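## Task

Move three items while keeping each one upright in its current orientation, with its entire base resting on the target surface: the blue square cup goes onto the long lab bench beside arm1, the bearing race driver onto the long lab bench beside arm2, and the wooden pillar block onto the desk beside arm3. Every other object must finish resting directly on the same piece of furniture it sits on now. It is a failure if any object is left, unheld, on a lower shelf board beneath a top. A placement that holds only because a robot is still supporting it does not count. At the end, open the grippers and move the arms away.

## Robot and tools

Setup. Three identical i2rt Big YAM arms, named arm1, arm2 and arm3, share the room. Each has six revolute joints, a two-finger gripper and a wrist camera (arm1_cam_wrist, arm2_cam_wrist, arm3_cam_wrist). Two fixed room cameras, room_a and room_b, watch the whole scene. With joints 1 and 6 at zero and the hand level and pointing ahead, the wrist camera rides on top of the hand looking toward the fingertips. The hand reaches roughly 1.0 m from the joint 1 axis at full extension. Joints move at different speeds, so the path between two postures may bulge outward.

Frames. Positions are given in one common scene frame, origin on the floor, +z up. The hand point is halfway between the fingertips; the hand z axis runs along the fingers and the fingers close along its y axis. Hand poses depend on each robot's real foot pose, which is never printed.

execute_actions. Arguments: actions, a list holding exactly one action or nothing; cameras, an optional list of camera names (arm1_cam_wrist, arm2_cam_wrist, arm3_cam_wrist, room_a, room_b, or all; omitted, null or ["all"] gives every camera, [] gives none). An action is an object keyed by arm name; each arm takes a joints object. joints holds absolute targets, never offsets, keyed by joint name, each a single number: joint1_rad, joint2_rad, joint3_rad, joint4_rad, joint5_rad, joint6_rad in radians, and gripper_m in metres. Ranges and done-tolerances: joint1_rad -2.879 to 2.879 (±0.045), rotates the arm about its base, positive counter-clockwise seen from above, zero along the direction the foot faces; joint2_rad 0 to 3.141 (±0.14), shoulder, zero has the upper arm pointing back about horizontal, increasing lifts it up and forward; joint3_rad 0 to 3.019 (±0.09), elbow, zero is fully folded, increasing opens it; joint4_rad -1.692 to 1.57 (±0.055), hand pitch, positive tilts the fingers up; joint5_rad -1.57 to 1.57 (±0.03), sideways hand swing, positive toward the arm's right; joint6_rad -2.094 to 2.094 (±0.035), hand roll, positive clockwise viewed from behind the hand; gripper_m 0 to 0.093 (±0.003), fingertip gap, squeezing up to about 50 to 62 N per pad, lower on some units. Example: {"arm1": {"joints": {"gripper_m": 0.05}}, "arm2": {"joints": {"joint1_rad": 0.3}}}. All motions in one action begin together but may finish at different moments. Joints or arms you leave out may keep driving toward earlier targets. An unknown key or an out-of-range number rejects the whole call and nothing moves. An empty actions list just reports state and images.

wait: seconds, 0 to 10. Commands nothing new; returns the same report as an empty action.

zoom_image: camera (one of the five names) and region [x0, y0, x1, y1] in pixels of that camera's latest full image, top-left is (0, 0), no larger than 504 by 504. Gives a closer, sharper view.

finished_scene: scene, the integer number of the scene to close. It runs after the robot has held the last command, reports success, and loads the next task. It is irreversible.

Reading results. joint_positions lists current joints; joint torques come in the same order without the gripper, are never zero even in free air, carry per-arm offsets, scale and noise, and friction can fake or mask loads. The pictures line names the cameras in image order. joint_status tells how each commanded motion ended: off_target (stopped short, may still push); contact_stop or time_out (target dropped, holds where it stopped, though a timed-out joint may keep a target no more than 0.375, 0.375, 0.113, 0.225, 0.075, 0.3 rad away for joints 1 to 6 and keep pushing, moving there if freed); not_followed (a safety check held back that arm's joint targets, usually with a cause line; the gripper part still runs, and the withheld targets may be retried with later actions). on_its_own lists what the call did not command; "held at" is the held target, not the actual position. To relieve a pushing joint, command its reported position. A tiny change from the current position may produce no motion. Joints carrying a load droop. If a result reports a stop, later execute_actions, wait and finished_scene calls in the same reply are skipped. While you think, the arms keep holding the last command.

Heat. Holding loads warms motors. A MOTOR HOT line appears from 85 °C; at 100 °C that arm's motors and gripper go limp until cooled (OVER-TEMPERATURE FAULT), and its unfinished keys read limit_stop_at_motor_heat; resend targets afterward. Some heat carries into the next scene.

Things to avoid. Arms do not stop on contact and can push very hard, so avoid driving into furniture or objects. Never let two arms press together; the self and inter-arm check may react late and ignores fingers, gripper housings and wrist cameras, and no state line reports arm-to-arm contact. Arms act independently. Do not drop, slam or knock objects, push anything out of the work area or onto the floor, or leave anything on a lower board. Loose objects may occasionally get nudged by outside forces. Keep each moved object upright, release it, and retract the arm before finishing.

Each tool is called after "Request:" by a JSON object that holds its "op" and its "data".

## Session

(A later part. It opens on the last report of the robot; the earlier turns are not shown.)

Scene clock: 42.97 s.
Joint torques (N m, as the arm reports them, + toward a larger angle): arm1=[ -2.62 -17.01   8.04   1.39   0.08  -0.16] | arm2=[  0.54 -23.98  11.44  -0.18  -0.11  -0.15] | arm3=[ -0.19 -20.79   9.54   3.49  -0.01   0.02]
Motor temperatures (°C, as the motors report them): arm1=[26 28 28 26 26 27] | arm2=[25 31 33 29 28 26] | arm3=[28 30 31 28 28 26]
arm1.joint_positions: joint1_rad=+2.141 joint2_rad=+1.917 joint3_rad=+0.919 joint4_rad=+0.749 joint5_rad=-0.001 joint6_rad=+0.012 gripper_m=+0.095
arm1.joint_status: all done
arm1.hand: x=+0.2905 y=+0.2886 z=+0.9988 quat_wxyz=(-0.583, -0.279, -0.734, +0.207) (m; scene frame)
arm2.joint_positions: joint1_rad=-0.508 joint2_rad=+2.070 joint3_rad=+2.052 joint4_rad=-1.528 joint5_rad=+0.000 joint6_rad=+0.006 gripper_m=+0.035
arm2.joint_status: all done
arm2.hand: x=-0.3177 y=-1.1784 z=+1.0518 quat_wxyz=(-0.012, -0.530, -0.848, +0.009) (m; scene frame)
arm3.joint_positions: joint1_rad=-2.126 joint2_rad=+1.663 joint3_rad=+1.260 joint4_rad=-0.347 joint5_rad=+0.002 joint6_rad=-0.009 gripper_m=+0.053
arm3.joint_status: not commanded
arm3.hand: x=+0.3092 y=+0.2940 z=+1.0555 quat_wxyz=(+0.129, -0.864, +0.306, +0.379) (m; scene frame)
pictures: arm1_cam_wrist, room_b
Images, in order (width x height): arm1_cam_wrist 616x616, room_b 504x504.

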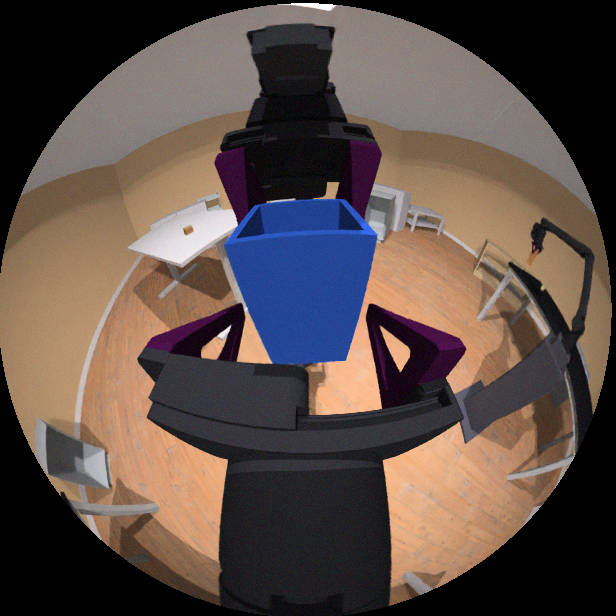

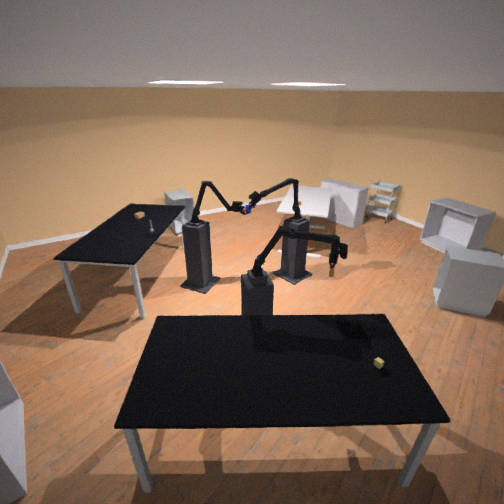

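Request:
{"op": "execute_actions", "data": {"actions": [{"arm1":{"joints":{"gripper_m":0.03}}}], "cameras": []}}

Request:
{"op": "execute_actions", "data": {"actions": [{"arm3":{"joints":{"gripper_m":0.093}}}], "cameras": []}}

Request:
{"op": "execute_actions", "data": {"actions": [{"arm3":{"joints":{"joint2_rad":1.42,"joint3_rad":1.12}}}], "cameras": ["arm1_cam_wrist"]}}

Scene clock: 45.30 s.
Joint torques (N m, as the arm reports them, + toward a larger angle): arm1=[ -2.89 -17.53   8.04   1.36   0.05  -0.01] | arm2=[  0.87 -24.92  11.46  -0.14  -0.08  -0.13] | arm3=[ -0.31 -20.69   9.52   3.44  -0.13   0.05]
Motor temperatures (°C, as the motors report them): arm1=[26 28 29 26 26 27] | arm2=[25 31 34 29 28 26] | arm3=[28 30 31 28 28 26]
arm1.joint_positions: joint1_rad=+2.141 joint2_rad=+1.917 joint3_rad=+0.919 joint4_rad=+0.748 joint5_rad=-0.001 joint6_rad=+0.003 gripper_m=+0.054
arm1.joint_status: gripper_m off_target (ended at +0.054, target +0.030)
arm1.hand: x=+0.2904 y=+0.2886 z=+0.9986 quat_wxyz=(-0.582, -0.276, -0.735, +0.210) (m; scene frame)
arm2.joint_positions: joint1_rad=-0.508 joint2_rad=+2.070 joint3_rad=+2.052 joint4_rad=-1.528 joint5_rad=+0.000 joint6_rad=+0.006 gripper_m=+0.035
arm2.joint_status: not commanded
arm2.hand: x=-0.3177 y=-1.1784 z=+1.0518 quat_wxyz=(-0.012, -0.530, -0.848, +0.009) (m; scene frame)
arm3.joint_positions: joint1_rad=-2.126 joint2_rad=+1.663 joint3_rad=+1.260 joint4_rad=-0.346 joint5_rad=+0.005 joint6_rad=-0.009 gripper_m=+0.053
arm3.joint_status: not commanded
arm3.hand: x=+0.3094 y=+0.2946 z=+1.0557 quat_wxyz=(+0.131, -0.863, +0.307, +0.379) (m; scene frame)
pictures: none
No camera images: the call's "cameras" was empty. Leave "cameras" out to get every camera's image.

Scene clock: 45.93 s.
Joint torques (N m, as the arm reports them, + toward a larger angle): arm1=[ -2.59 -16.88   8.14   1.55   0.05   0.01] | arm2=[  0.54 -24.71  11.41  -0.13  -0.1   -0.14] | arm3=[ -0.47 -20.45   9.67   3.3   -0.05   0.03]
Motor temperatures (°C, as the motors report them): arm1=[26 28 29 26 26 27] | arm2=[25 31 34 29 28 26] | arm3=[28 30 31 28 28 26]
arm1.joint_positions: joint1_rad=+2.141 joint2_rad=+1.917 joint3_rad=+0.919 joint4_rad=+0.745 joint5_rad=-0.001 joint6_rad=+0.003 gripper_m=+0.054
arm1.joint_status: not commanded
arm1.hand: x=+0.2903 y=+0.2887 z=+0.9980 quat_wxyz=(-0.581, -0.276, -0.736, +0.209) (m; scene frame)
arm2.joint_positions: joint1_rad=-0.508 joint2_rad=+2.070 joint3_rad=+2.052 joint4_rad=-1.528 joint5_rad=+0.000 joint6_rad=+0.006 gripper_m=+0.035
arm2.joint_status: not commanded
arm2.hand: x=-0.3177 y=-1.1784 z=+1.0518 quat_wxyz=(-0.012, -0.530, -0.848, +0.009) (m; scene frame)
arm3.joint_positions: joint1_rad=-2.126 joint2_rad=+1.662 joint3_rad=+1.260 joint4_rad=-0.343 joint5_rad=+0.003 joint6_rad=-0.009 gripper_m=+0.093
arm3.joint_status: all done
arm3.hand: x=+0.3088 y=+0.2946 z=+1.0565 quat_wxyz=(+0.130, -0.863, +0.306, +0.381) (m; scene frame)
pictures: none
No camera images: the call's "cameras" was empty. Leave "cameras" out to get every camera's image.

Scene clock: 47.10 s.
Joint torques (N m, as the arm reports them, + toward a larger angle): arm1=[ -2.59 -16.92   8.08   1.53   0.04  -0.08] | arm2=[  0.42 -24.62  11.42  -0.16  -0.09  -0.15] | arm3=[ -0.24 -15.05   7.8    3.21  -0.05   0.02]
Motor temperatures (°C, as the motors report them): arm1=[26 28 29 26 26 27] | arm2=[25 31 34 29 28 26] | arm3=[28 30 31 28 28 26]
arm1.joint_positions: joint1_rad=+2.141 joint2_rad=+1.917 joint3_rad=+0.919 joint4_rad=+0.745 joint5_rad=-0.001 joint6_rad=+0.003 gripper_m=+0.054
arm1.joint_status: not commanded
arm1.hand: x=+0.2903 y=+0.2887 z=+0.9980 quat_wxyz=(-0.581, -0.276, -0.736, +0.209) (m; scene frame)
arm2.joint_positions: joint1_rad=-0.508 joint2_rad=+2.070 joint3_rad=+2.052 joint4_rad=-1.528 joint5_rad=+0.000 joint6_rad=+0.006 gripper_m=+0.035
arm2.joint_status: not commanded
arm2.hand: x=-0.3177 y=-1.1784 z=+1.0518 quat_wxyz=(-0.012, -0.530, -0.848, +0.009) (m; scene frame)
arm3.joint_positions: joint1_rad=-2.126 joint2_rad=+1.417 joint3_rad=+1.121 joint4_rad=-0.338 joint5_rad=+0.003 joint6_rad=-0.009 gripper_m=+0.093
arm3.joint_status: all done
arm3.hand: x=+0.3575 y=+0.2566 z=+1.1297 quat_wxyz=(+0.148, -0.840, +0.299, +0.428) (m; scene frame)
pictures: arm1_cam_wrist
Images, in order (width x height): arm1_cam_wrist 616x616.

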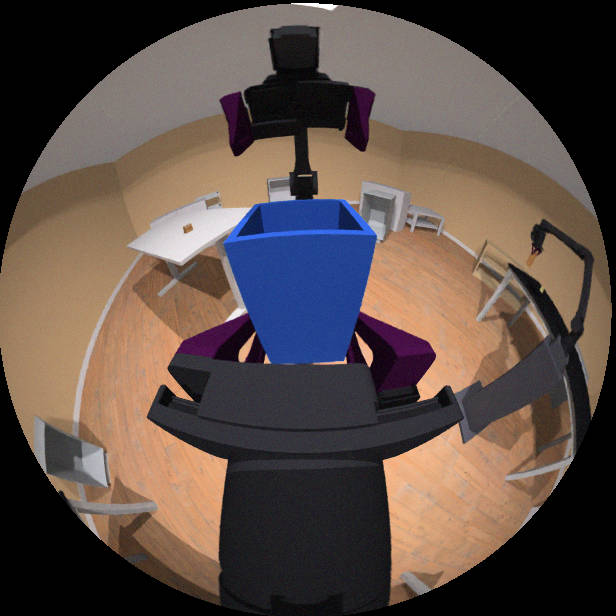

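Request:
{"op": "execute_actions", "data": {"actions": [{"arm1":{"joints":{"joint1_rad":-0.85,"joint2_rad":2.385,"joint3_rad":1.14,"joint4_rad":1.065}},"arm2":{"joints":{"joint1_rad":0.91,"joint4_rad":-1.562}},"arm3":{"joints":{"joint1_rad":-1.13,"joint2_rad":1.935,"joint3_rad":0.90,"joint4_rad":0.975}}}], "cameras": ["arm3_cam_wrist","room_a","room_b"]}}

Request:
{"op": "zoom_image", "data": {"camera": "room_b", "region": [110, 200, 190, 260]}}

Scene clock: 54.17 s.
Joint torques (N m, as the arm reports them, + toward a larger angle): arm1=[ -1.75 -21.37   3.9    2.9   -0.07  -0.01] | arm2=[ -1.37 -24.81  11.4   -0.23  -0.01  -0.15] | arm3=[ -0.9  -20.07   5.12   3.7    0.1    0.02]
Motor temperatures (°C, as the motors report them): arm1=[26 28 29 26 26 27] | arm2=[25 31 35 29 28 26] | arm3=[28 30 30 28 28 26]
arm1.joint_positions: joint1_rad=-0.854 joint2_rad=+2.401 joint3_rad=+1.137 joint4_rad=+1.039 joint5_rad=+0.002 joint6_rad=+0.003 gripper_m=+0.054
arm1.joint_status: all done
arm1.hand: x=-0.8014 y=+1.0926 z=+0.8147 quat_wxyz=(+0.174, -0.756, +0.218, +0.592) (m; scene frame)
arm2.joint_positions: joint1_rad=+0.921 joint2_rad=+2.070 joint3_rad=+2.052 joint4_rad=-1.545 joint5_rad=-0.002 joint6_rad=+0.006 gripper_m=+0.035
arm2.joint_status: all done
arm2.hand: x=+0.0082 y=-0.3931 z=+1.0477 quat_wxyz=(-0.004, +0.155, -0.988, +0.001) (m; scene frame)
arm3.joint_positions: joint1_rad=-1.128 joint2_rad=+1.949 joint3_rad=+0.895 joint4_rad=+0.950 joint5_rad=+0.000 joint6_rad=-0.008 gripper_m=+0.093
arm3.joint_status: all done
arm3.hand: x=+0.1904 y=-0.3248 z=+0.9799 quat_wxyz=(-0.106, -0.728, -0.117, +0.667) (m; scene frame)
pictures: arm3_cam_wrist, room_a, room_b
Images, in order (width x height): arm3_cam_wrist 616x616, room_a 504x504, room_b 504x504.

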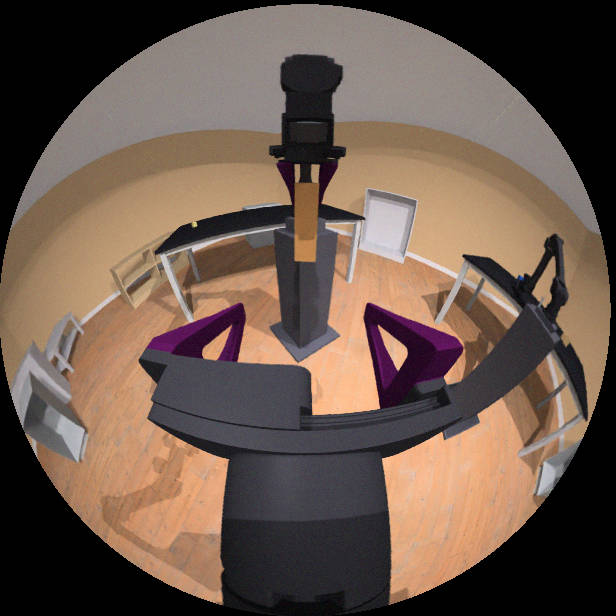

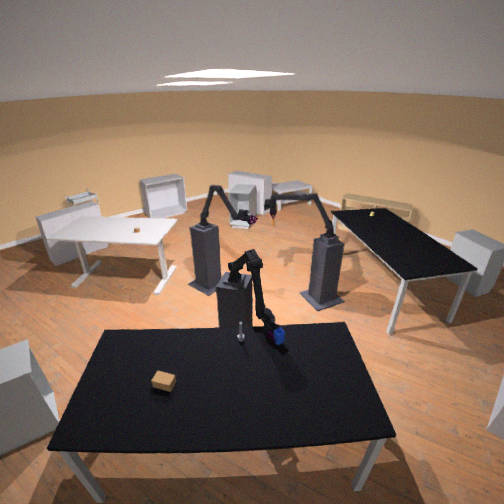

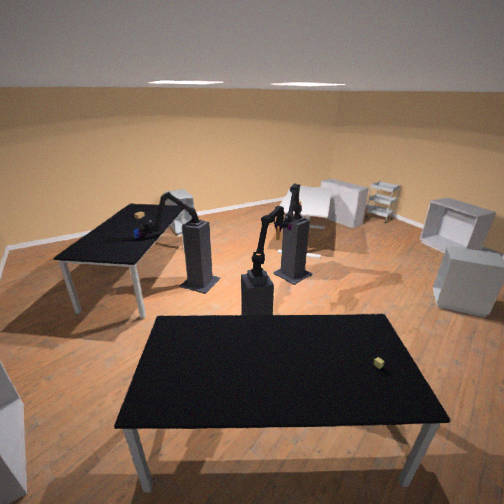

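Region (110, 200, 190, 260) of room_b's 504x504 image, scaled by 6.300, with more detail than that image has; it fills the top 378 rows of this view, and the rest is white.

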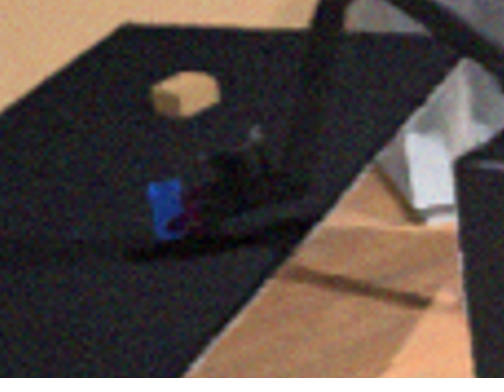

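Request:
{"op": "execute_actions", "data": {"actions": [{"arm1":{"joints":{"joint2_rad":2.455,"joint4_rad":1.13}},"arm3":{"joints":{"joint2_rad":2.215,"joint3_rad":1.405,"joint4_rad":0.745}}}], "cameras": ["arm3_cam_wrist","room_a"]}}

Request:
{"op": "zoom_image", "data": {"camera": "room_a", "region": [235, 185, 305, 240]}}

Scene clock: 57.90 s.
Joint torques (N m, as the arm reports them, + toward a larger angle): arm1=[ -2.71 -20.63   3.42   2.86  -0.06  -0.05] | arm2=[ -1.06 -24.61  11.48  -0.17  -0.02  -0.14] | arm3=[ -0.83 -26.1    8.32   2.47   0.09   0.02]
Motor temperatures (°C, as the motors report them): arm1=[26 29 28 26 26 27] | arm2=[25 31 35 29 28 26] | arm3=[28 30 30 28 28 26]
arm1.joint_positions: joint1_rad=-0.854 joint2_rad=+2.468 joint3_rad=+1.137 joint4_rad=+1.102 joint5_rad=+0.002 joint6_rad=+0.003 gripper_m=+0.054
arm1.joint_status: all done
arm1.hand: x=-0.7909 y=+1.0863 z=+0.7847 quat_wxyz=(+0.173, -0.757, +0.218, +0.591) (m; scene frame)
arm2.joint_positions: joint1_rad=+0.921 joint2_rad=+2.070 joint3_rad=+2.052 joint4_rad=-1.545 joint5_rad=-0.002 joint6_rad=+0.006 gripper_m=+0.035
arm2.joint_status: not commanded
arm2.hand: x=+0.0082 y=-0.3931 z=+1.0477 quat_wxyz=(-0.004, +0.155, -0.988, +0.001) (m; scene frame)
arm3.joint_positions: joint1_rad=-1.128 joint2_rad=+2.226 joint3_rad=+1.367 joint4_rad=+0.749 joint5_rad=+0.000 joint6_rad=-0.008 gripper_m=+0.093
arm3.joint_status: all done
arm3.hand: x=+0.0551 y=-0.3692 z=+0.9551 quat_wxyz=(-0.106, -0.730, -0.117, +0.665) (m; scene frame)
pictures: arm3_cam_wrist, room_a
Images, in order (width x height): arm3_cam_wrist 616x616, room_a 504x504.

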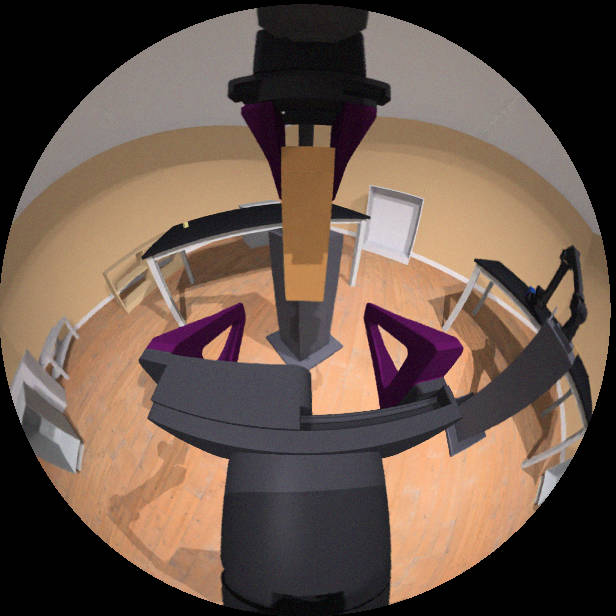

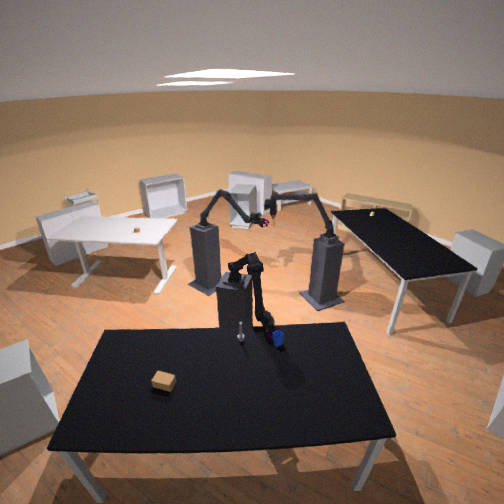

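Region (235, 185, 305, 240) of room_a's 504x504 image, scaled by 7.200, with more detail than that image has; it fills the top 396 rows of this view, and the rest is white.

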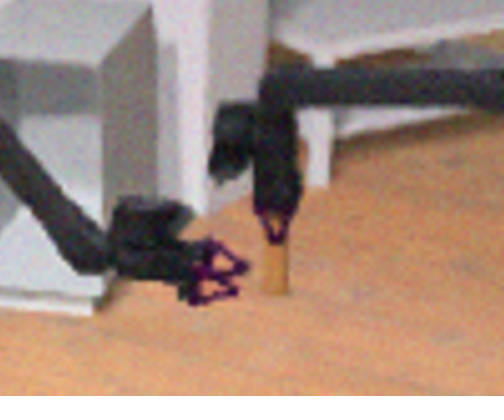

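Request:
{"op": "execute_actions", "data": {"actions": [{"arm1":{"joints":{"joint2_rad":2.51,"joint4_rad":1.18}},"arm3":{"joints":{"joint2_rad":2.318,"joint3_rad":1.64,"joint4_rad":0.612}}}], "cameras": ["arm3_cam_wrist","room_a"]}}

Request:
{"op": "zoom_image", "data": {"camera": "room_a", "region": [235, 185, 305, 240]}}

Scene clock: 60.70 s.
Joint torques (N m, as the arm reports them, + toward a larger angle): arm1=[ -3.09 -18.53   3.2    2.33  -0.02  -0.04] | arm2=[ -1.3  -24.62  11.39  -0.27   0.    -0.13] | arm3=[ -0.75 -27.81   9.91   2.03   0.09   0.03]
Motor temperatures (°C, as the motors report them): arm1=[26 29 28 26 26 27] | arm2=[25 31 35 29 28 26] | arm3=[28 30 30 28 28 26]
arm1.joint_positions: joint1_rad=-0.854 joint2_rad=+2.500 joint3_rad=+1.137 joint4_rad=+1.164 joint5_rad=+0.002 joint6_rad=+0.004 gripper_m=+0.053
arm1.joint_status: all done
arm1.hand: x=-0.7868 y=+1.0837 z=+0.7782 quat_wxyz=(+0.176, -0.748, +0.216, +0.602) (m; scene frame)
arm2.joint_positions: joint1_rad=+0.921 joint2_rad=+2.070 joint3_rad=+2.052 joint4_rad=-1.545 joint5_rad=-0.002 joint6_rad=+0.006 gripper_m=+0.035
arm2.joint_status: not commanded
arm2.hand: x=+0.0082 y=-0.3931 z=+1.0477 quat_wxyz=(-0.004, +0.155, -0.988, +0.001) (m; scene frame)
arm3.joint_positions: joint1_rad=-1.128 joint2_rad=+2.336 joint3_rad=+1.591 joint4_rad=+0.621 joint5_rad=+0.000 joint6_rad=-0.008 gripper_m=+0.093
arm3.joint_status: all done
arm3.hand: x=+0.0001 y=-0.3872 z=+0.9507 quat_wxyz=(-0.105, -0.735, -0.118, +0.660) (m; scene frame)
pictures: arm3_cam_wrist, room_a
Images, in order (width x height): arm3_cam_wrist 616x616, room_a 504x504.

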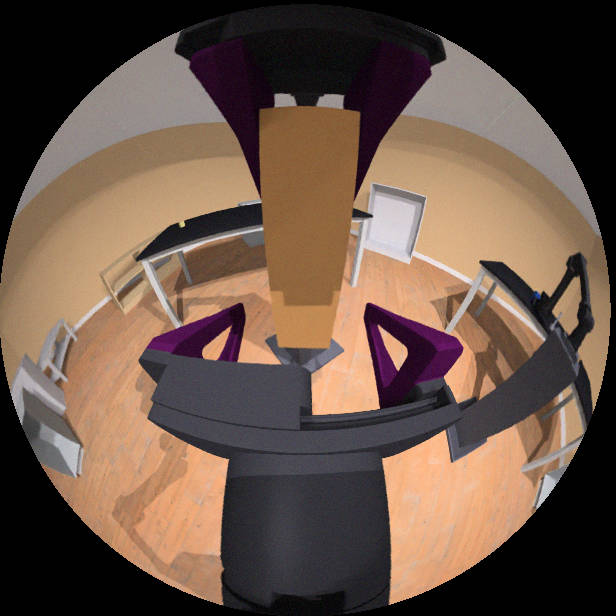

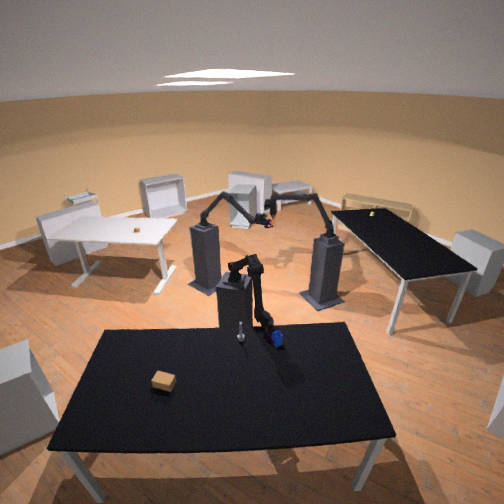

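Region (235, 185, 305, 240) of room_a's 504x504 image, scaled by 7.200, with more detail than that image has; it fills the top 396 rows of this view, and the rest is white.

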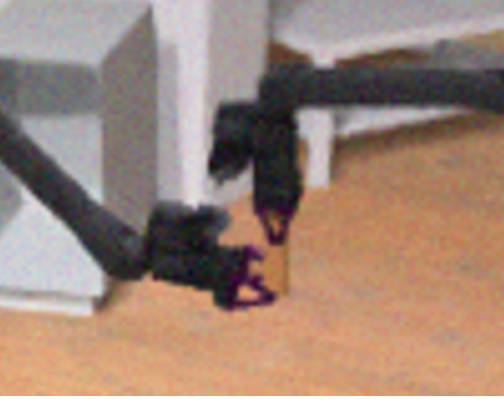

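Request:
{"op": "execute_actions", "data": {"actions": [{"arm1":{"joints":{"joint2_rad":2.49,"gripper_m":0.093}},"arm3":{"joints":{"joint3_rad":1.675}}}], "cameras": ["arm3_cam_wrist","arm1_cam_wrist"]}}

Scene clock: 62.20 s.
Joint torques (N m, as the arm reports them, + toward a larger angle): arm1=[ -1.72 -20.9    3.31   2.4   -0.03  -0.06] | arm2=[ -1.34 -24.85  11.36  -0.2    0.01  -0.14] | arm3=[ -0.77 -28.12  10.22   2.11   0.1    0.02]
Motor temperatures (°C, as the motors report them): arm1=[26 29 28 26 26 27] | arm2=[25 31 35 29 28 26] | arm3=[28 30 30 28 28 26]
arm1.joint_positions: joint1_rad=-0.854 joint2_rad=+2.500 joint3_rad=+1.137 joint4_rad=+1.164 joint5_rad=+0.002 joint6_rad=+0.004 gripper_m=+0.093
arm1.joint_status: all done
arm1.hand: x=-0.7868 y=+1.0837 z=+0.7782 quat_wxyz=(+0.176, -0.748, +0.216, +0.602) (m; scene frame)
arm2.joint_positions: joint1_rad=+0.921 joint2_rad=+2.070 joint3_rad=+2.052 joint4_rad=-1.545 joint5_rad=-0.002 joint6_rad=+0.006 gripper_m=+0.035
arm2.joint_status: not commanded
arm2.hand: x=+0.0082 y=-0.3931 z=+1.0477 quat_wxyz=(-0.004, +0.155, -0.988, +0.001) (m; scene frame)
arm3.joint_positions: joint1_rad=-1.128 joint2_rad=+2.336 joint3_rad=+1.624 joint4_rad=+0.621 joint5_rad=+0.000 joint6_rad=-0.008 gripper_m=+0.093
arm3.joint_status: all done
arm3.hand: x=-0.0083 y=-0.3898 z=+0.9678 quat_wxyz=(-0.107, -0.724, -0.116, +0.671) (m; scene frame)
pictures: arm1_cam_wrist, arm3_cam_wrist
Images, in order (width x height): arm1_cam_wrist 616x616, arm3_cam_wrist 616x616.

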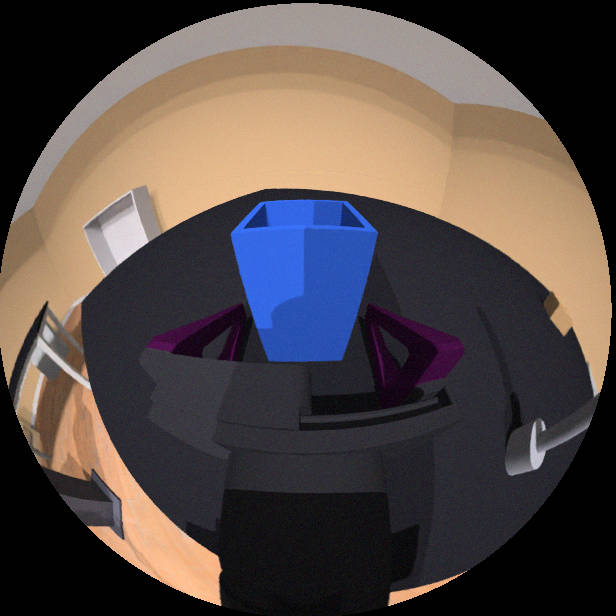

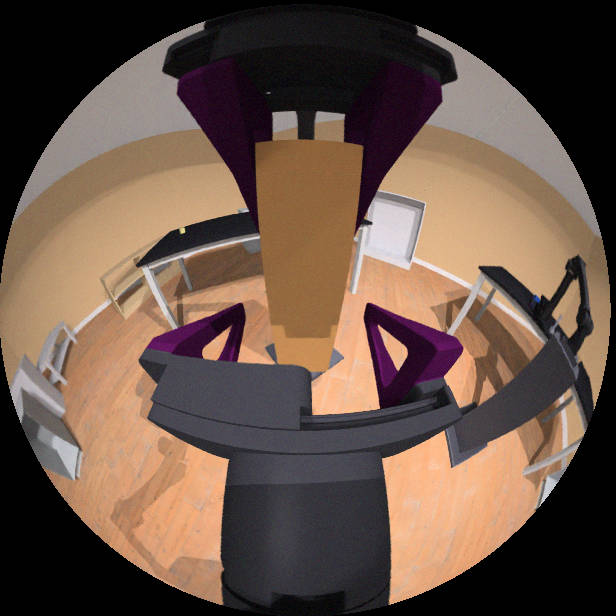

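Request:
{"op": "execute_actions", "data": {"actions": [{"arm1":{"joints":{"joint2_rad":1.885,"joint3_rad":0.79}},"arm3":{"joints":{"gripper_m":0.015}}}], "cameras": []}}

Request:
{"op": "execute_actions", "data": {"actions": [{"arm1":{"joints":{"joint1_rad":-1.208,"joint4_rad":1.0}},"arm2":{"joints":{"gripper_m":0.093}}}], "cameras": []}}

Request:
{"op": "execute_actions", "data": {"actions": [{"arm1":{"joints":{"joint4_rad":0.41}},"arm2":{"joints":{"joint2_rad":1.75}}}], "cameras": ["arm3_cam_wrist","arm1_cam_wrist"]}}

Scene clock: 65.33 s.
Joint torques (N m, as the arm reports them, + toward a larger angle): arm1=[ -2.82 -14.93   4.6    2.23  -0.08  -0.04] | arm2=[ -1.23 -24.67  11.39  -0.2    0.02  -0.1 ] | arm3=[ -0.74 -28.56  10.08   2.11   0.06  -0.02]
Motor temperatures (°C, as the motors report them): arm1=[26 29 28 26 26 27] | arm2=[25 31 35 29 28 26] | arm3=[28 31 31 28 28 26]
arm1.joint_positions: joint1_rad=-0.854 joint2_rad=+1.880 joint3_rad=+0.792 joint4_rad=+1.167 joint5_rad=+0.002 joint6_rad=+0.004 gripper_m=+0.093
arm1.joint_status: all done
arm1.hand: x=-0.7393 y=+1.0514 z=+1.0506 quat_wxyz=(+0.204, -0.657, +0.189, +0.700) (m; scene frame)
arm2.joint_positions: joint1_rad=+0.921 joint2_rad=+2.070 joint3_rad=+2.052 joint4_rad=-1.545 joint5_rad=-0.002 joint6_rad=+0.004 gripper_m=+0.035
arm2.joint_status: not commanded
arm2.hand: x=+0.0082 y=-0.3931 z=+1.0477 quat_wxyz=(-0.004, +0.156, -0.988, +0.001) (m; scene frame)
arm3.joint_positions: joint1_rad=-1.128 joint2_rad=+2.336 joint3_rad=+1.624 joint4_rad=+0.621 joint5_rad=+0.000 joint6_rad=-0.005 gripper_m=+0.035
arm3.joint_status: gripper_m off_target (ended at +0.035, target +0.015)
arm3.hand: x=-0.0083 y=-0.3896 z=+0.9678 quat_wxyz=(-0.108, -0.724, -0.115, +0.671) (m; scene frame)
pictures: none
No camera images: the call's "cameras" was empty. Leave "cameras" out to get every camera's image.

Scene clock: 66.60 s.
Joint torques (N m, as the arm reports them, + toward a larger angle): arm1=[ -2.54 -15.02   4.56   1.45  -0.01  -0.05] | arm2=[ -1.68 -24.72  11.39  -0.24   0.01  -0.1 ] | arm3=[ -0.79 -28.08  10.04   2.27   0.05  -0.01]
Motor temperatures (°C, as the motors report them): arm1=[26 29 28 26 26 27] | arm2=[25 31 35 29 28 26] | arm3=[28 31 31 28 28 26]
arm1.joint_positions: joint1_rad=-1.210 joint2_rad=+1.882 joint3_rad=+0.792 joint4_rad=+1.011 joint5_rad=+0.001 joint6_rad=+0.004 gripper_m=+0.093
arm1.joint_status: all done
arm1.hand: x=-0.5892 y=+1.2146 z=+1.0135 quat_wxyz=(+0.302, -0.663, +0.325, +0.603) (m; scene frame)
arm2.joint_positions: joint1_rad=+0.921 joint2_rad=+2.070 joint3_rad=+2.052 joint4_rad=-1.545 joint5_rad=-0.002 joint6_rad=+0.003 gripper_m=+0.093
arm2.joint_status: all done
arm2.hand: x=+0.0082 y=-0.3931 z=+1.0477 quat_wxyz=(-0.004, +0.157, -0.988, +0.001) (m; scene frame)
arm3.joint_positions: joint1_rad=-1.128 joint2_rad=+2.336 joint3_rad=+1.624 joint4_rad=+0.616 joint5_rad=+0.000 joint6_rad=-0.005 gripper_m=+0.035
arm3.joint_status: not commanded
arm3.hand: x=-0.0082 y=-0.3896 z=+0.9667 quat_wxyz=(-0.107, -0.726, -0.115, +0.669) (m; scene frame)
pictures: none
No camera images: the call's "cameras" was empty. Leave "cameras" out to get every camera's image.

Scene clock: 68.07 s.
Joint torques (N m, as the arm reports them, + toward a larger angle): arm1=[ -3.06 -14.92   4.44   1.25  -0.03  -0.05] | arm2=[ -1.04 -18.04   9.51   0.55   0.01  -0.1 ] | arm3=[ -0.8  -28.49  10.1    2.34   0.06  -0.02]
Motor temperatures (°C, as the motors report them): arm1=[26 29 28 26 26 27] | arm2=[25 31 35 29 28 26] | arm3=[28 31 31 28 28 26]
arm1.joint_positions: joint1_rad=-1.210 joint2_rad=+1.882 joint3_rad=+0.792 joint4_rad=+0.421 joint5_rad=+0.001 joint6_rad=+0.004 gripper_m=+0.093
arm1.joint_status: all done
arm1.hand: x=-0.5552 y=+1.1728 z=+0.8810 quat_wxyz=(+0.196, -0.809, +0.400, +0.384) (m; scene frame)
arm2.joint_positions: joint1_rad=+0.921 joint2_rad=+1.722 joint3_rad=+2.079 joint4_rad=-1.545 joint5_rad=-0.002 joint6_rad=+0.003 gripper_m=+0.093
arm2.joint_status: all done
arm2.hand: x=-0.0404 y=-0.4079 z=+1.2703 quat_wxyz=(-0.188, +0.154, -0.970, -0.029) (m; scene frame)
arm3.joint_positions: joint1_rad=-1.128 joint2_rad=+2.336 joint3_rad=+1.624 joint4_rad=+0.616 joint5_rad=+0.000 joint6_rad=-0.005 gripper_m=+0.035
arm3.joint_status: not commanded
arm3.hand: x=-0.0082 y=-0.3896 z=+0.9667 quat_wxyz=(-0.107, -0.726, -0.115, +0.669) (m; scene frame)
pictures: arm1_cam_wrist, arm3_cam_wrist
Images, in order (width x height): arm1_cam_wrist 616x616, arm3_cam_wrist 616x616.

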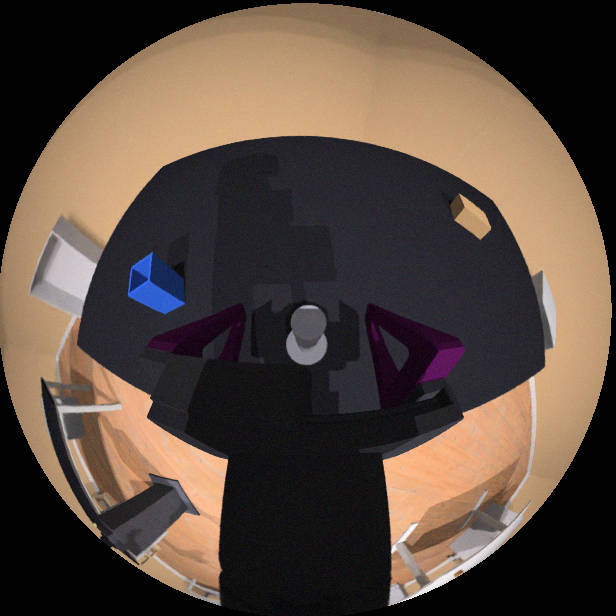

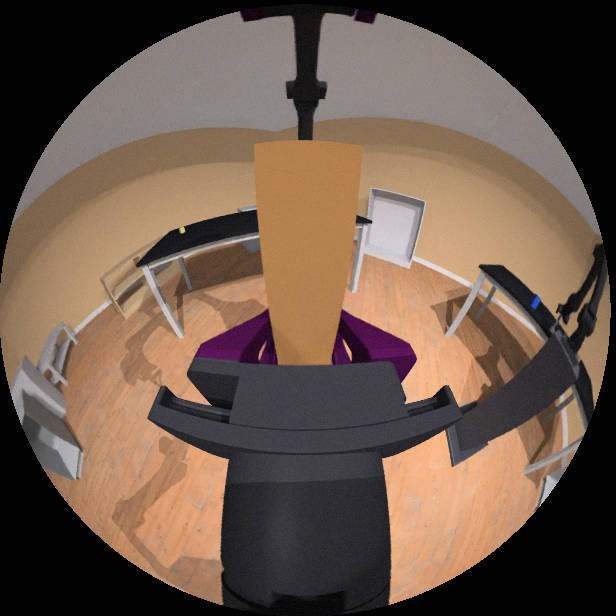

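Request:
{"op": "execute_actions", "data": {"actions": [{"arm1":{"joints":{"joint2_rad":1.915}},"arm3":{"joints":{"joint1_rad":-0.8}}}], "cameras": []}}

Request:
{"op": "execute_actions", "data": {"actions": [{"arm1":{"joints":{"gripper_m":0.0}}}], "cameras": ["arm1_cam_wrist"]}}

Scene clock: 72.47 s.
Joint torques (N m, as the arm reports them, + toward a larger angle): arm1=[ -3.25 -15.1    4.15   1.33  -0.01  -0.06] | arm2=[ -1.31 -18.55   9.55   0.61   0.02  -0.1 ] | arm3=[ -0.06 -28.47  10.08   2.33   0.08  -0.02]
Motor temperatures (°C, as the motors report them): arm1=[26 29 28 26 26 27] | arm2=[25 31 35 29 28 26] | arm3=[28 31 31 28 28 26]
arm1.joint_positions: joint1_rad=-1.210 joint2_rad=+1.915 joint3_rad=+0.792 joint4_rad=+0.419 joint5_rad=+0.001 joint6_rad=+0.004 gripper_m=+0.093
arm1.joint_status: all done
arm1.hand: x=-0.5515 y=+1.1683 z=+0.8624 quat_wxyz=(+0.189, -0.816, +0.403, +0.369) (m; scene frame)
arm2.joint_positions: joint1_rad=+0.921 joint2_rad=+1.722 joint3_rad=+2.079 joint4_rad=-1.545 joint5_rad=-0.002 joint6_rad=+0.003 gripper_m=+0.093
arm2.joint_status: not commanded
arm2.hand: x=-0.0404 y=-0.4079 z=+1.2703 quat_wxyz=(-0.188, +0.154, -0.970, -0.029) (m; scene frame)
arm3.joint_positions: joint1_rad=-0.809 joint2_rad=+2.336 joint3_rad=+1.624 joint4_rad=+0.616 joint5_rad=+0.000 joint6_rad=-0.005 gripper_m=+0.035
arm3.joint_status: all done
arm3.hand: x=+0.1178 y=-0.6349 z=+0.9678 quat_wxyz=(-0.211, -0.697, -0.230, +0.645) (m; scene frame)
pictures: none
No camera images: the call's "cameras" was empty. Leave "cameras" out to get every camera's image.

Scene clock: 73.17 s.
Joint torques (N m, as the arm reports them, + toward a larger angle): arm1=[ -3.1  -15.09   4.26   1.27   0.02   0.01] | arm2=[ -1.29 -18.52   9.6    0.59  -0.01  -0.09] | arm3=[  0.14 -28.47  10.09   2.32   0.09  -0.01]
Motor temperatures (°C, as the motors report them): arm1=[26 29 28 26 26 27] | arm2=[25 31 35 29 28 26] | arm3=[28 31 31 28 28 26]
arm1.joint_positions: joint1_rad=-1.210 joint2_rad=+1.915 joint3_rad=+0.792 joint4_rad=+0.418 joint5_rad=+0.001 joint6_rad=+0.004 gripper_m=+0.019
arm1.joint_status: gripper_m off_target (ended at +0.019, target +0.000)
arm1.hand: x=-0.5515 y=+1.1681 z=+0.8622 quat_wxyz=(+0.188, -0.816, +0.403, +0.369) (m; scene frame)
arm2.joint_positions: joint1_rad=+0.921 joint2_rad=+1.722 joint3_rad=+2.079 joint4_rad=-1.545 joint5_rad=-0.002 joint6_rad=+0.003 gripper_m=+0.093
arm2.joint_status: not commanded
arm2.hand: x=-0.0404 y=-0.4079 z=+1.2703 quat_wxyz=(-0.188, +0.154, -0.970, -0.029) (m; scene frame)
arm3.joint_positions: joint1_rad=-0.809 joint2_rad=+2.336 joint3_rad=+1.624 joint4_rad=+0.616 joint5_rad=+0.000 joint6_rad=-0.005 gripper_m=+0.035
arm3.joint_status: not commanded
arm3.hand: x=+0.1178 y=-0.6349 z=+0.9678 quat_wxyz=(-0.211, -0.697, -0.230, +0.645) (m; scene frame)
pictures: arm1_cam_wrist
Images, in order (width x height): arm1_cam_wrist 616x616.

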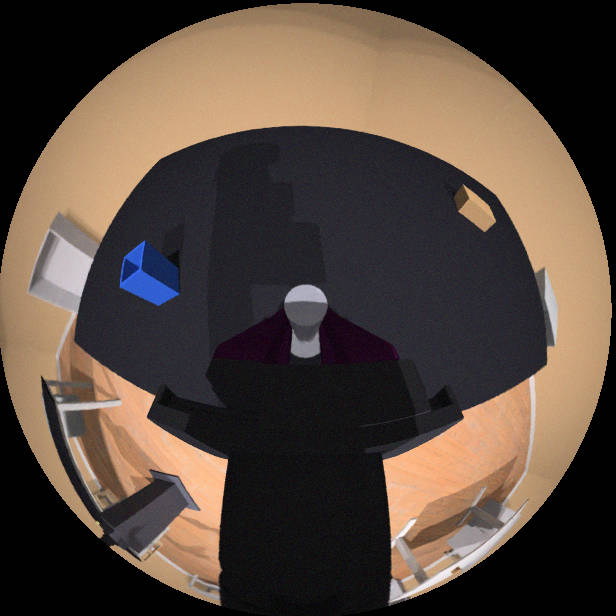

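Request:
{"op": "execute_actions", "data": {"actions": [{"arm1":{"joints":{"joint2_rad":1.65,"joint3_rad":1.0}},"arm2":{"joints":{"joint3_rad":1.4,"joint4_rad":-0.6}}}], "cameras": []}}

Request:
{"op": "execute_actions", "data": {"actions": [{"arm1":{"joints":{"joint1_rad":0.986,"joint3_rad":1.23,"joint4_rad":-0.25}},"arm2":{"joints":{"joint1_rad":1.862,"joint2_rad":1.68,"joint3_rad":0.74,"joint4_rad":0.85}},"arm3":{"joints":{"joint1_rad":1.85,"joint2_rad":2.36,"joint3_rad":1.18,"joint4_rad":1.165}}}], "cameras": ["arm2_cam_wrist","arm3_cam_wrist","room_a","room_b"]}}

Scene clock: 77.57 s.
Joint torques (N m, as the arm reports them, + toward a larger angle): arm1=[ -2.39 -19.92   9.29   2.62   0.    -0.02] | arm2=[ -1.3  -19.33   8.11   2.45   0.01  -0.12] | arm3=[ -0.01 -28.48  10.09   2.33   0.09  -0.01]
Motor temperatures (°C, as the motors report them): arm1=[26 29 28 26 26 27] | arm2=[25 31 35 29 28 26] | arm3=[28 31 32 28 28 26]
arm1.joint_positions: joint1_rad=-1.210 joint2_rad=+1.691 joint3_rad=+0.968 joint4_rad=+0.388 joint5_rad=+0.001 joint6_rad=+0.004 gripper_m=+0.019
arm1.joint_status: all done
arm1.hand: x=-0.6078 y=+1.2378 z=+1.0654 quat_wxyz=(+0.258, -0.734, +0.361, +0.513) (m; scene frame)
arm2.joint_positions: joint1_rad=+0.921 joint2_rad=+1.727 joint3_rad=+1.413 joint4_rad=-0.623 joint5_rad=-0.002 joint6_rad=+0.003 gripper_m=+0.093
arm2.joint_status: all done
arm2.hand: x=+0.0179 y=-0.3900 z=+1.0478 quat_wxyz=(-0.307, +0.150, -0.938, -0.048) (m; scene frame)
arm3.joint_positions: joint1_rad=-0.809 joint2_rad=+2.336 joint3_rad=+1.624 joint4_rad=+0.616 joint5_rad=+0.000 joint6_rad=-0.005 gripper_m=+0.035
arm3.joint_status: not commanded
arm3.hand: x=+0.1178 y=-0.6349 z=+0.9678 quat_wxyz=(-0.211, -0.697, -0.230, +0.645) (m; scene frame)
pictures: none
No camera images: the call's "cameras" was empty. Leave "cameras" out to get every camera's image.

Scene clock: 79.93 s.
Joint torques (N m, as the arm reports them, + toward a larger angle): arm1=[ -2.9  -20.87  10.97   1.82   0.07  -0.03] | arm2=[  0.46 -16.44   5.66   3.14  -0.01  -0.1 ] | arm3=[ -1.38 -25.35   3.66   4.11   0.18  -0.02]
Motor temperatures (°C, as the motors report them): arm1=[26 29 29 26 26 27] | arm2=[25 31 35 29 28 26] | arm3=[28 31 31 28 28 26]
arm1.joint_positions: joint1_rad=+0.987 joint2_rad=+1.698 joint3_rad=+1.188 joint4_rad=-0.256 joint5_rad=-0.001 joint6_rad=+0.004 gripper_m=+0.019
arm1.joint_status: all done
arm1.hand: x=-0.3977 y=+0.0977 z=+1.0469 quat_wxyz=(-0.240, -0.741, -0.546, +0.308) (m; scene frame)
arm2.joint_positions: joint1_rad=+1.859 joint2_rad=+1.681 joint3_rad=+0.752 joint4_rad=+0.824 joint5_rad=-0.002 joint6_rad=+0.003 gripper_m=+0.093
arm2.joint_status: all done
arm2.hand: x=-0.4187 y=-0.0206 z=+1.0352 quat_wxyz=(-0.539, +0.438, -0.603, -0.393) (m; scene frame)
arm3.joint_positions: joint1_rad=+1.858 joint2_rad=+2.390 joint3_rad=+1.181 joint4_rad=+1.131 joint5_rad=-0.002 joint6_rad=-0.005 gripper_m=+0.035
arm3.joint_status: all done
arm3.hand: x=+1.5306 y=-0.0068 z=+0.8225 quat_wxyz=(-0.672, +0.065, -0.736, -0.050) (m; scene frame)
pictures: arm2_cam_wrist, arm3_cam_wrist, room_a, room_b
Images, in order (width x height): arm2_cam_wrist 616x616, arm3_cam_wrist 616x616, room_a 504x504, room_b 504x504.

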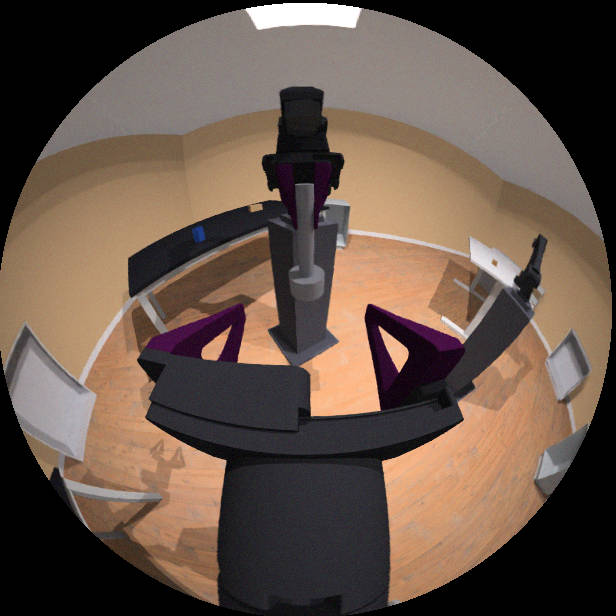

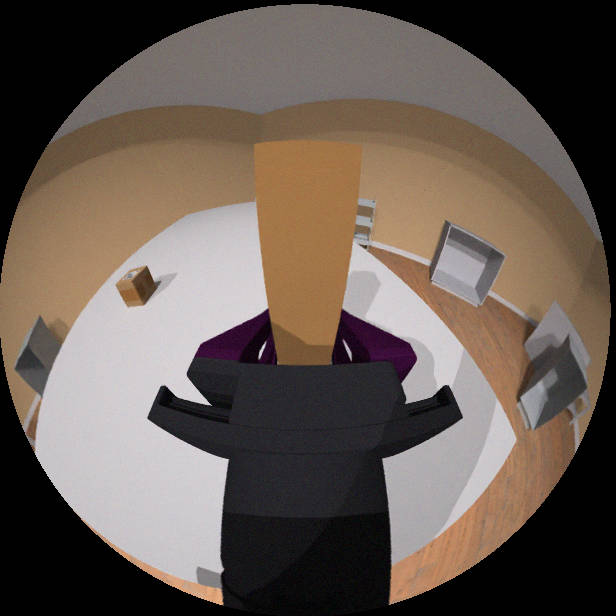

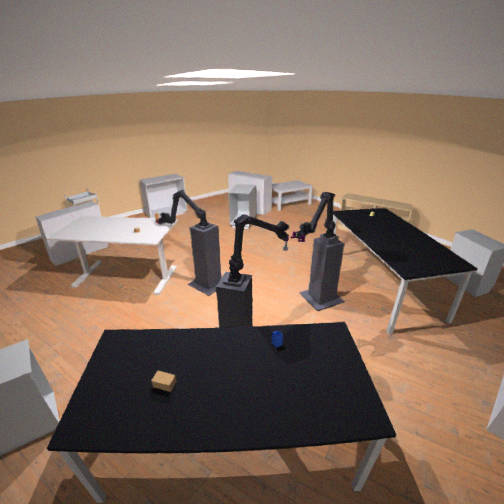

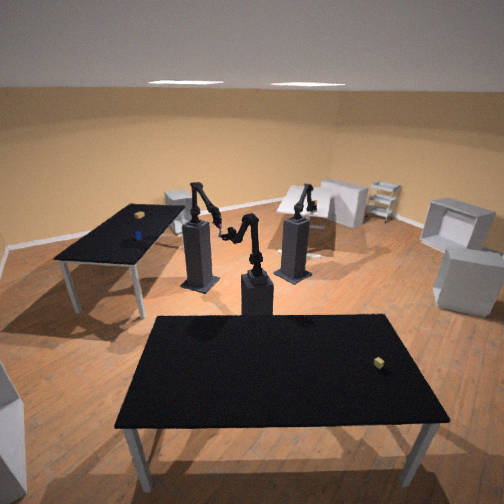

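Request:
{"op": "execute_actions", "data": {"actions": [{"arm1":{"joints":{"joint4_rad":-0.155}},"arm2":{"joints":{"joint2_rad":1.805,"joint3_rad":0.96,"joint4_rad":0.735}},"arm3":{"joints":{"joint2_rad":2.44,"joint4_rad":1.245}}}], "cameras": ["arm2_cam_wrist"]}}

Scene clock: 83.27 s.
Joint torques (N m, as the arm reports them, + toward a larger angle): arm1=[ -2.29 -20.75  10.93   3.33   0.08  -0.08] | arm2=[ -0.05 -17.78   9.63   1.37   0.    -0.12] | arm3=[ -1.74 -24.33   3.14   3.81   0.14  -0.05]
Motor temperatures (°C, as the motors report them): arm1=[26 29 29 26 26 27] | arm2=[25 31 34 29 28 26] | arm3=[28 31 31 28 28 26]
arm1.joint_positions: joint1_rad=+0.987 joint2_rad=+1.698 joint3_rad=+1.188 joint4_rad=-0.199 joint5_rad=-0.001 joint6_rad=+0.004 gripper_m=+0.019
arm1.joint_status: all done
arm1.hand: x=-0.4006 y=+0.0888 z=+1.0570 quat_wxyz=(-0.255, -0.732, -0.539, +0.329) (m; scene frame)
arm2.joint_positions: joint1_rad=+1.859 joint2_rad=+1.787 joint3_rad=+0.924 joint4_rad=+0.753 joint5_rad=-0.002 joint6_rad=+0.003 gripper_m=+0.093
arm2.joint_status: all done
arm2.hand: x=-0.4007 y=+0.0346 z=+1.0362 quat_wxyz=(-0.538, +0.438, -0.604, -0.392) (m; scene frame)
arm3.joint_positions: joint1_rad=+1.858 joint2_rad=+2.455 joint3_rad=+1.181 joint4_rad=+1.218 joint5_rad=-0.002 joint6_rad=-0.002 gripper_m=+0.035
arm3.joint_status: all done
arm3.hand: x=+1.5202 y=-0.0089 z=+0.7985 quat_wxyz=(-0.680, +0.063, -0.729, -0.051) (m; scene frame)
pictures: arm2_cam_wrist
Images, in order (width x height): arm2_cam_wrist 616x616.

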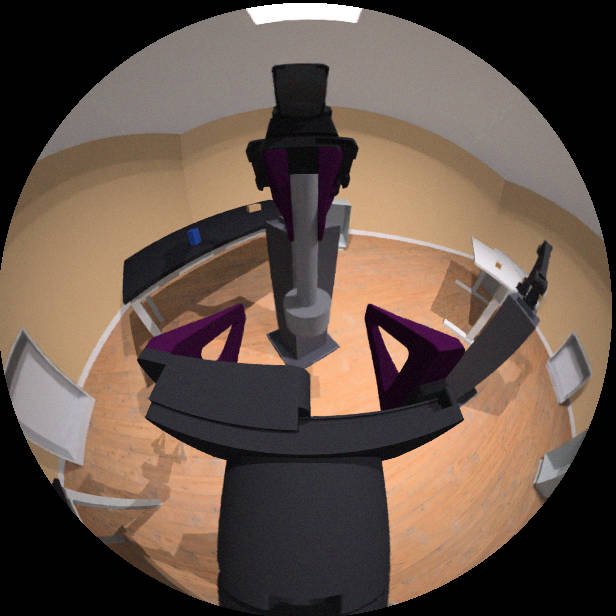

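Request:
{"op": "execute_actions", "data": {"actions": [{"arm2":{"joints":{"joint2_rad":1.915,"joint3_rad":1.14,"joint4_rad":0.665}},"arm3":{"joints":{"joint2_rad":2.48,"joint4_rad":1.275}}}], "cameras": ["arm2_cam_wrist"]}}

Scene clock: 85.90 s.
Joint torques (N m, as the arm reports them, + toward a larger angle): arm1=[ -3.36 -21.21  10.71   3.36   0.08  -0.01] | arm2=[  0.11 -19.47  10.59   1.4    0.    -0.14] | arm3=[ -1.69 -21.55   3.05   3.54   0.14  -0.06]
Motor temperatures (°C, as the motors report them): arm1=[26 29 29 26 26 27] | arm2=[25 31 34 29 28 26] | arm3=[28 31 30 28 28 26]
arm1.joint_positions: joint1_rad=+0.987 joint2_rad=+1.698 joint3_rad=+1.188 joint4_rad=-0.199 joint5_rad=-0.001 joint6_rad=+0.004 gripper_m=+0.019
arm1.joint_status: not commanded
arm1.hand: x=-0.4006 y=+0.0888 z=+1.0570 quat_wxyz=(-0.255, -0.732, -0.539, +0.329) (m; scene frame)
arm2.joint_positions: joint1_rad=+1.859 joint2_rad=+1.887 joint3_rad=+1.097 joint4_rad=+0.684 joint5_rad=-0.002 joint6_rad=+0.003 gripper_m=+0.093
arm2.joint_status: all done
arm2.hand: x=-0.3836 y=+0.0871 z=+1.0386 quat_wxyz=(-0.539, +0.438, -0.603, -0.392) (m; scene frame)
arm3.joint_positions: joint1_rad=+1.858 joint2_rad=+2.466 joint3_rad=+1.181 joint4_rad=+1.253 joint5_rad=-0.002 joint6_rad=+0.000 gripper_m=+0.035
arm3.joint_status: all done
arm3.hand: x=+1.5184 y=-0.0091 z=+0.7992 quat_wxyz=(-0.688, +0.062, -0.721, -0.052) (m; scene frame)
pictures: arm2_cam_wrist
Images, in order (width x height): arm2_cam_wrist 616x616.

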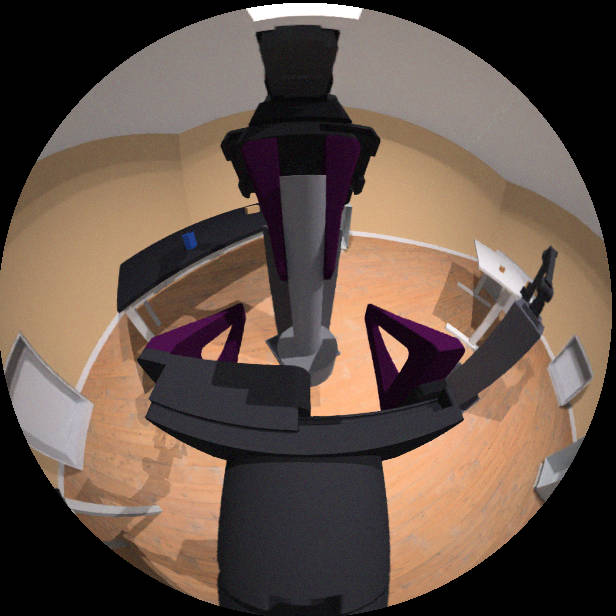

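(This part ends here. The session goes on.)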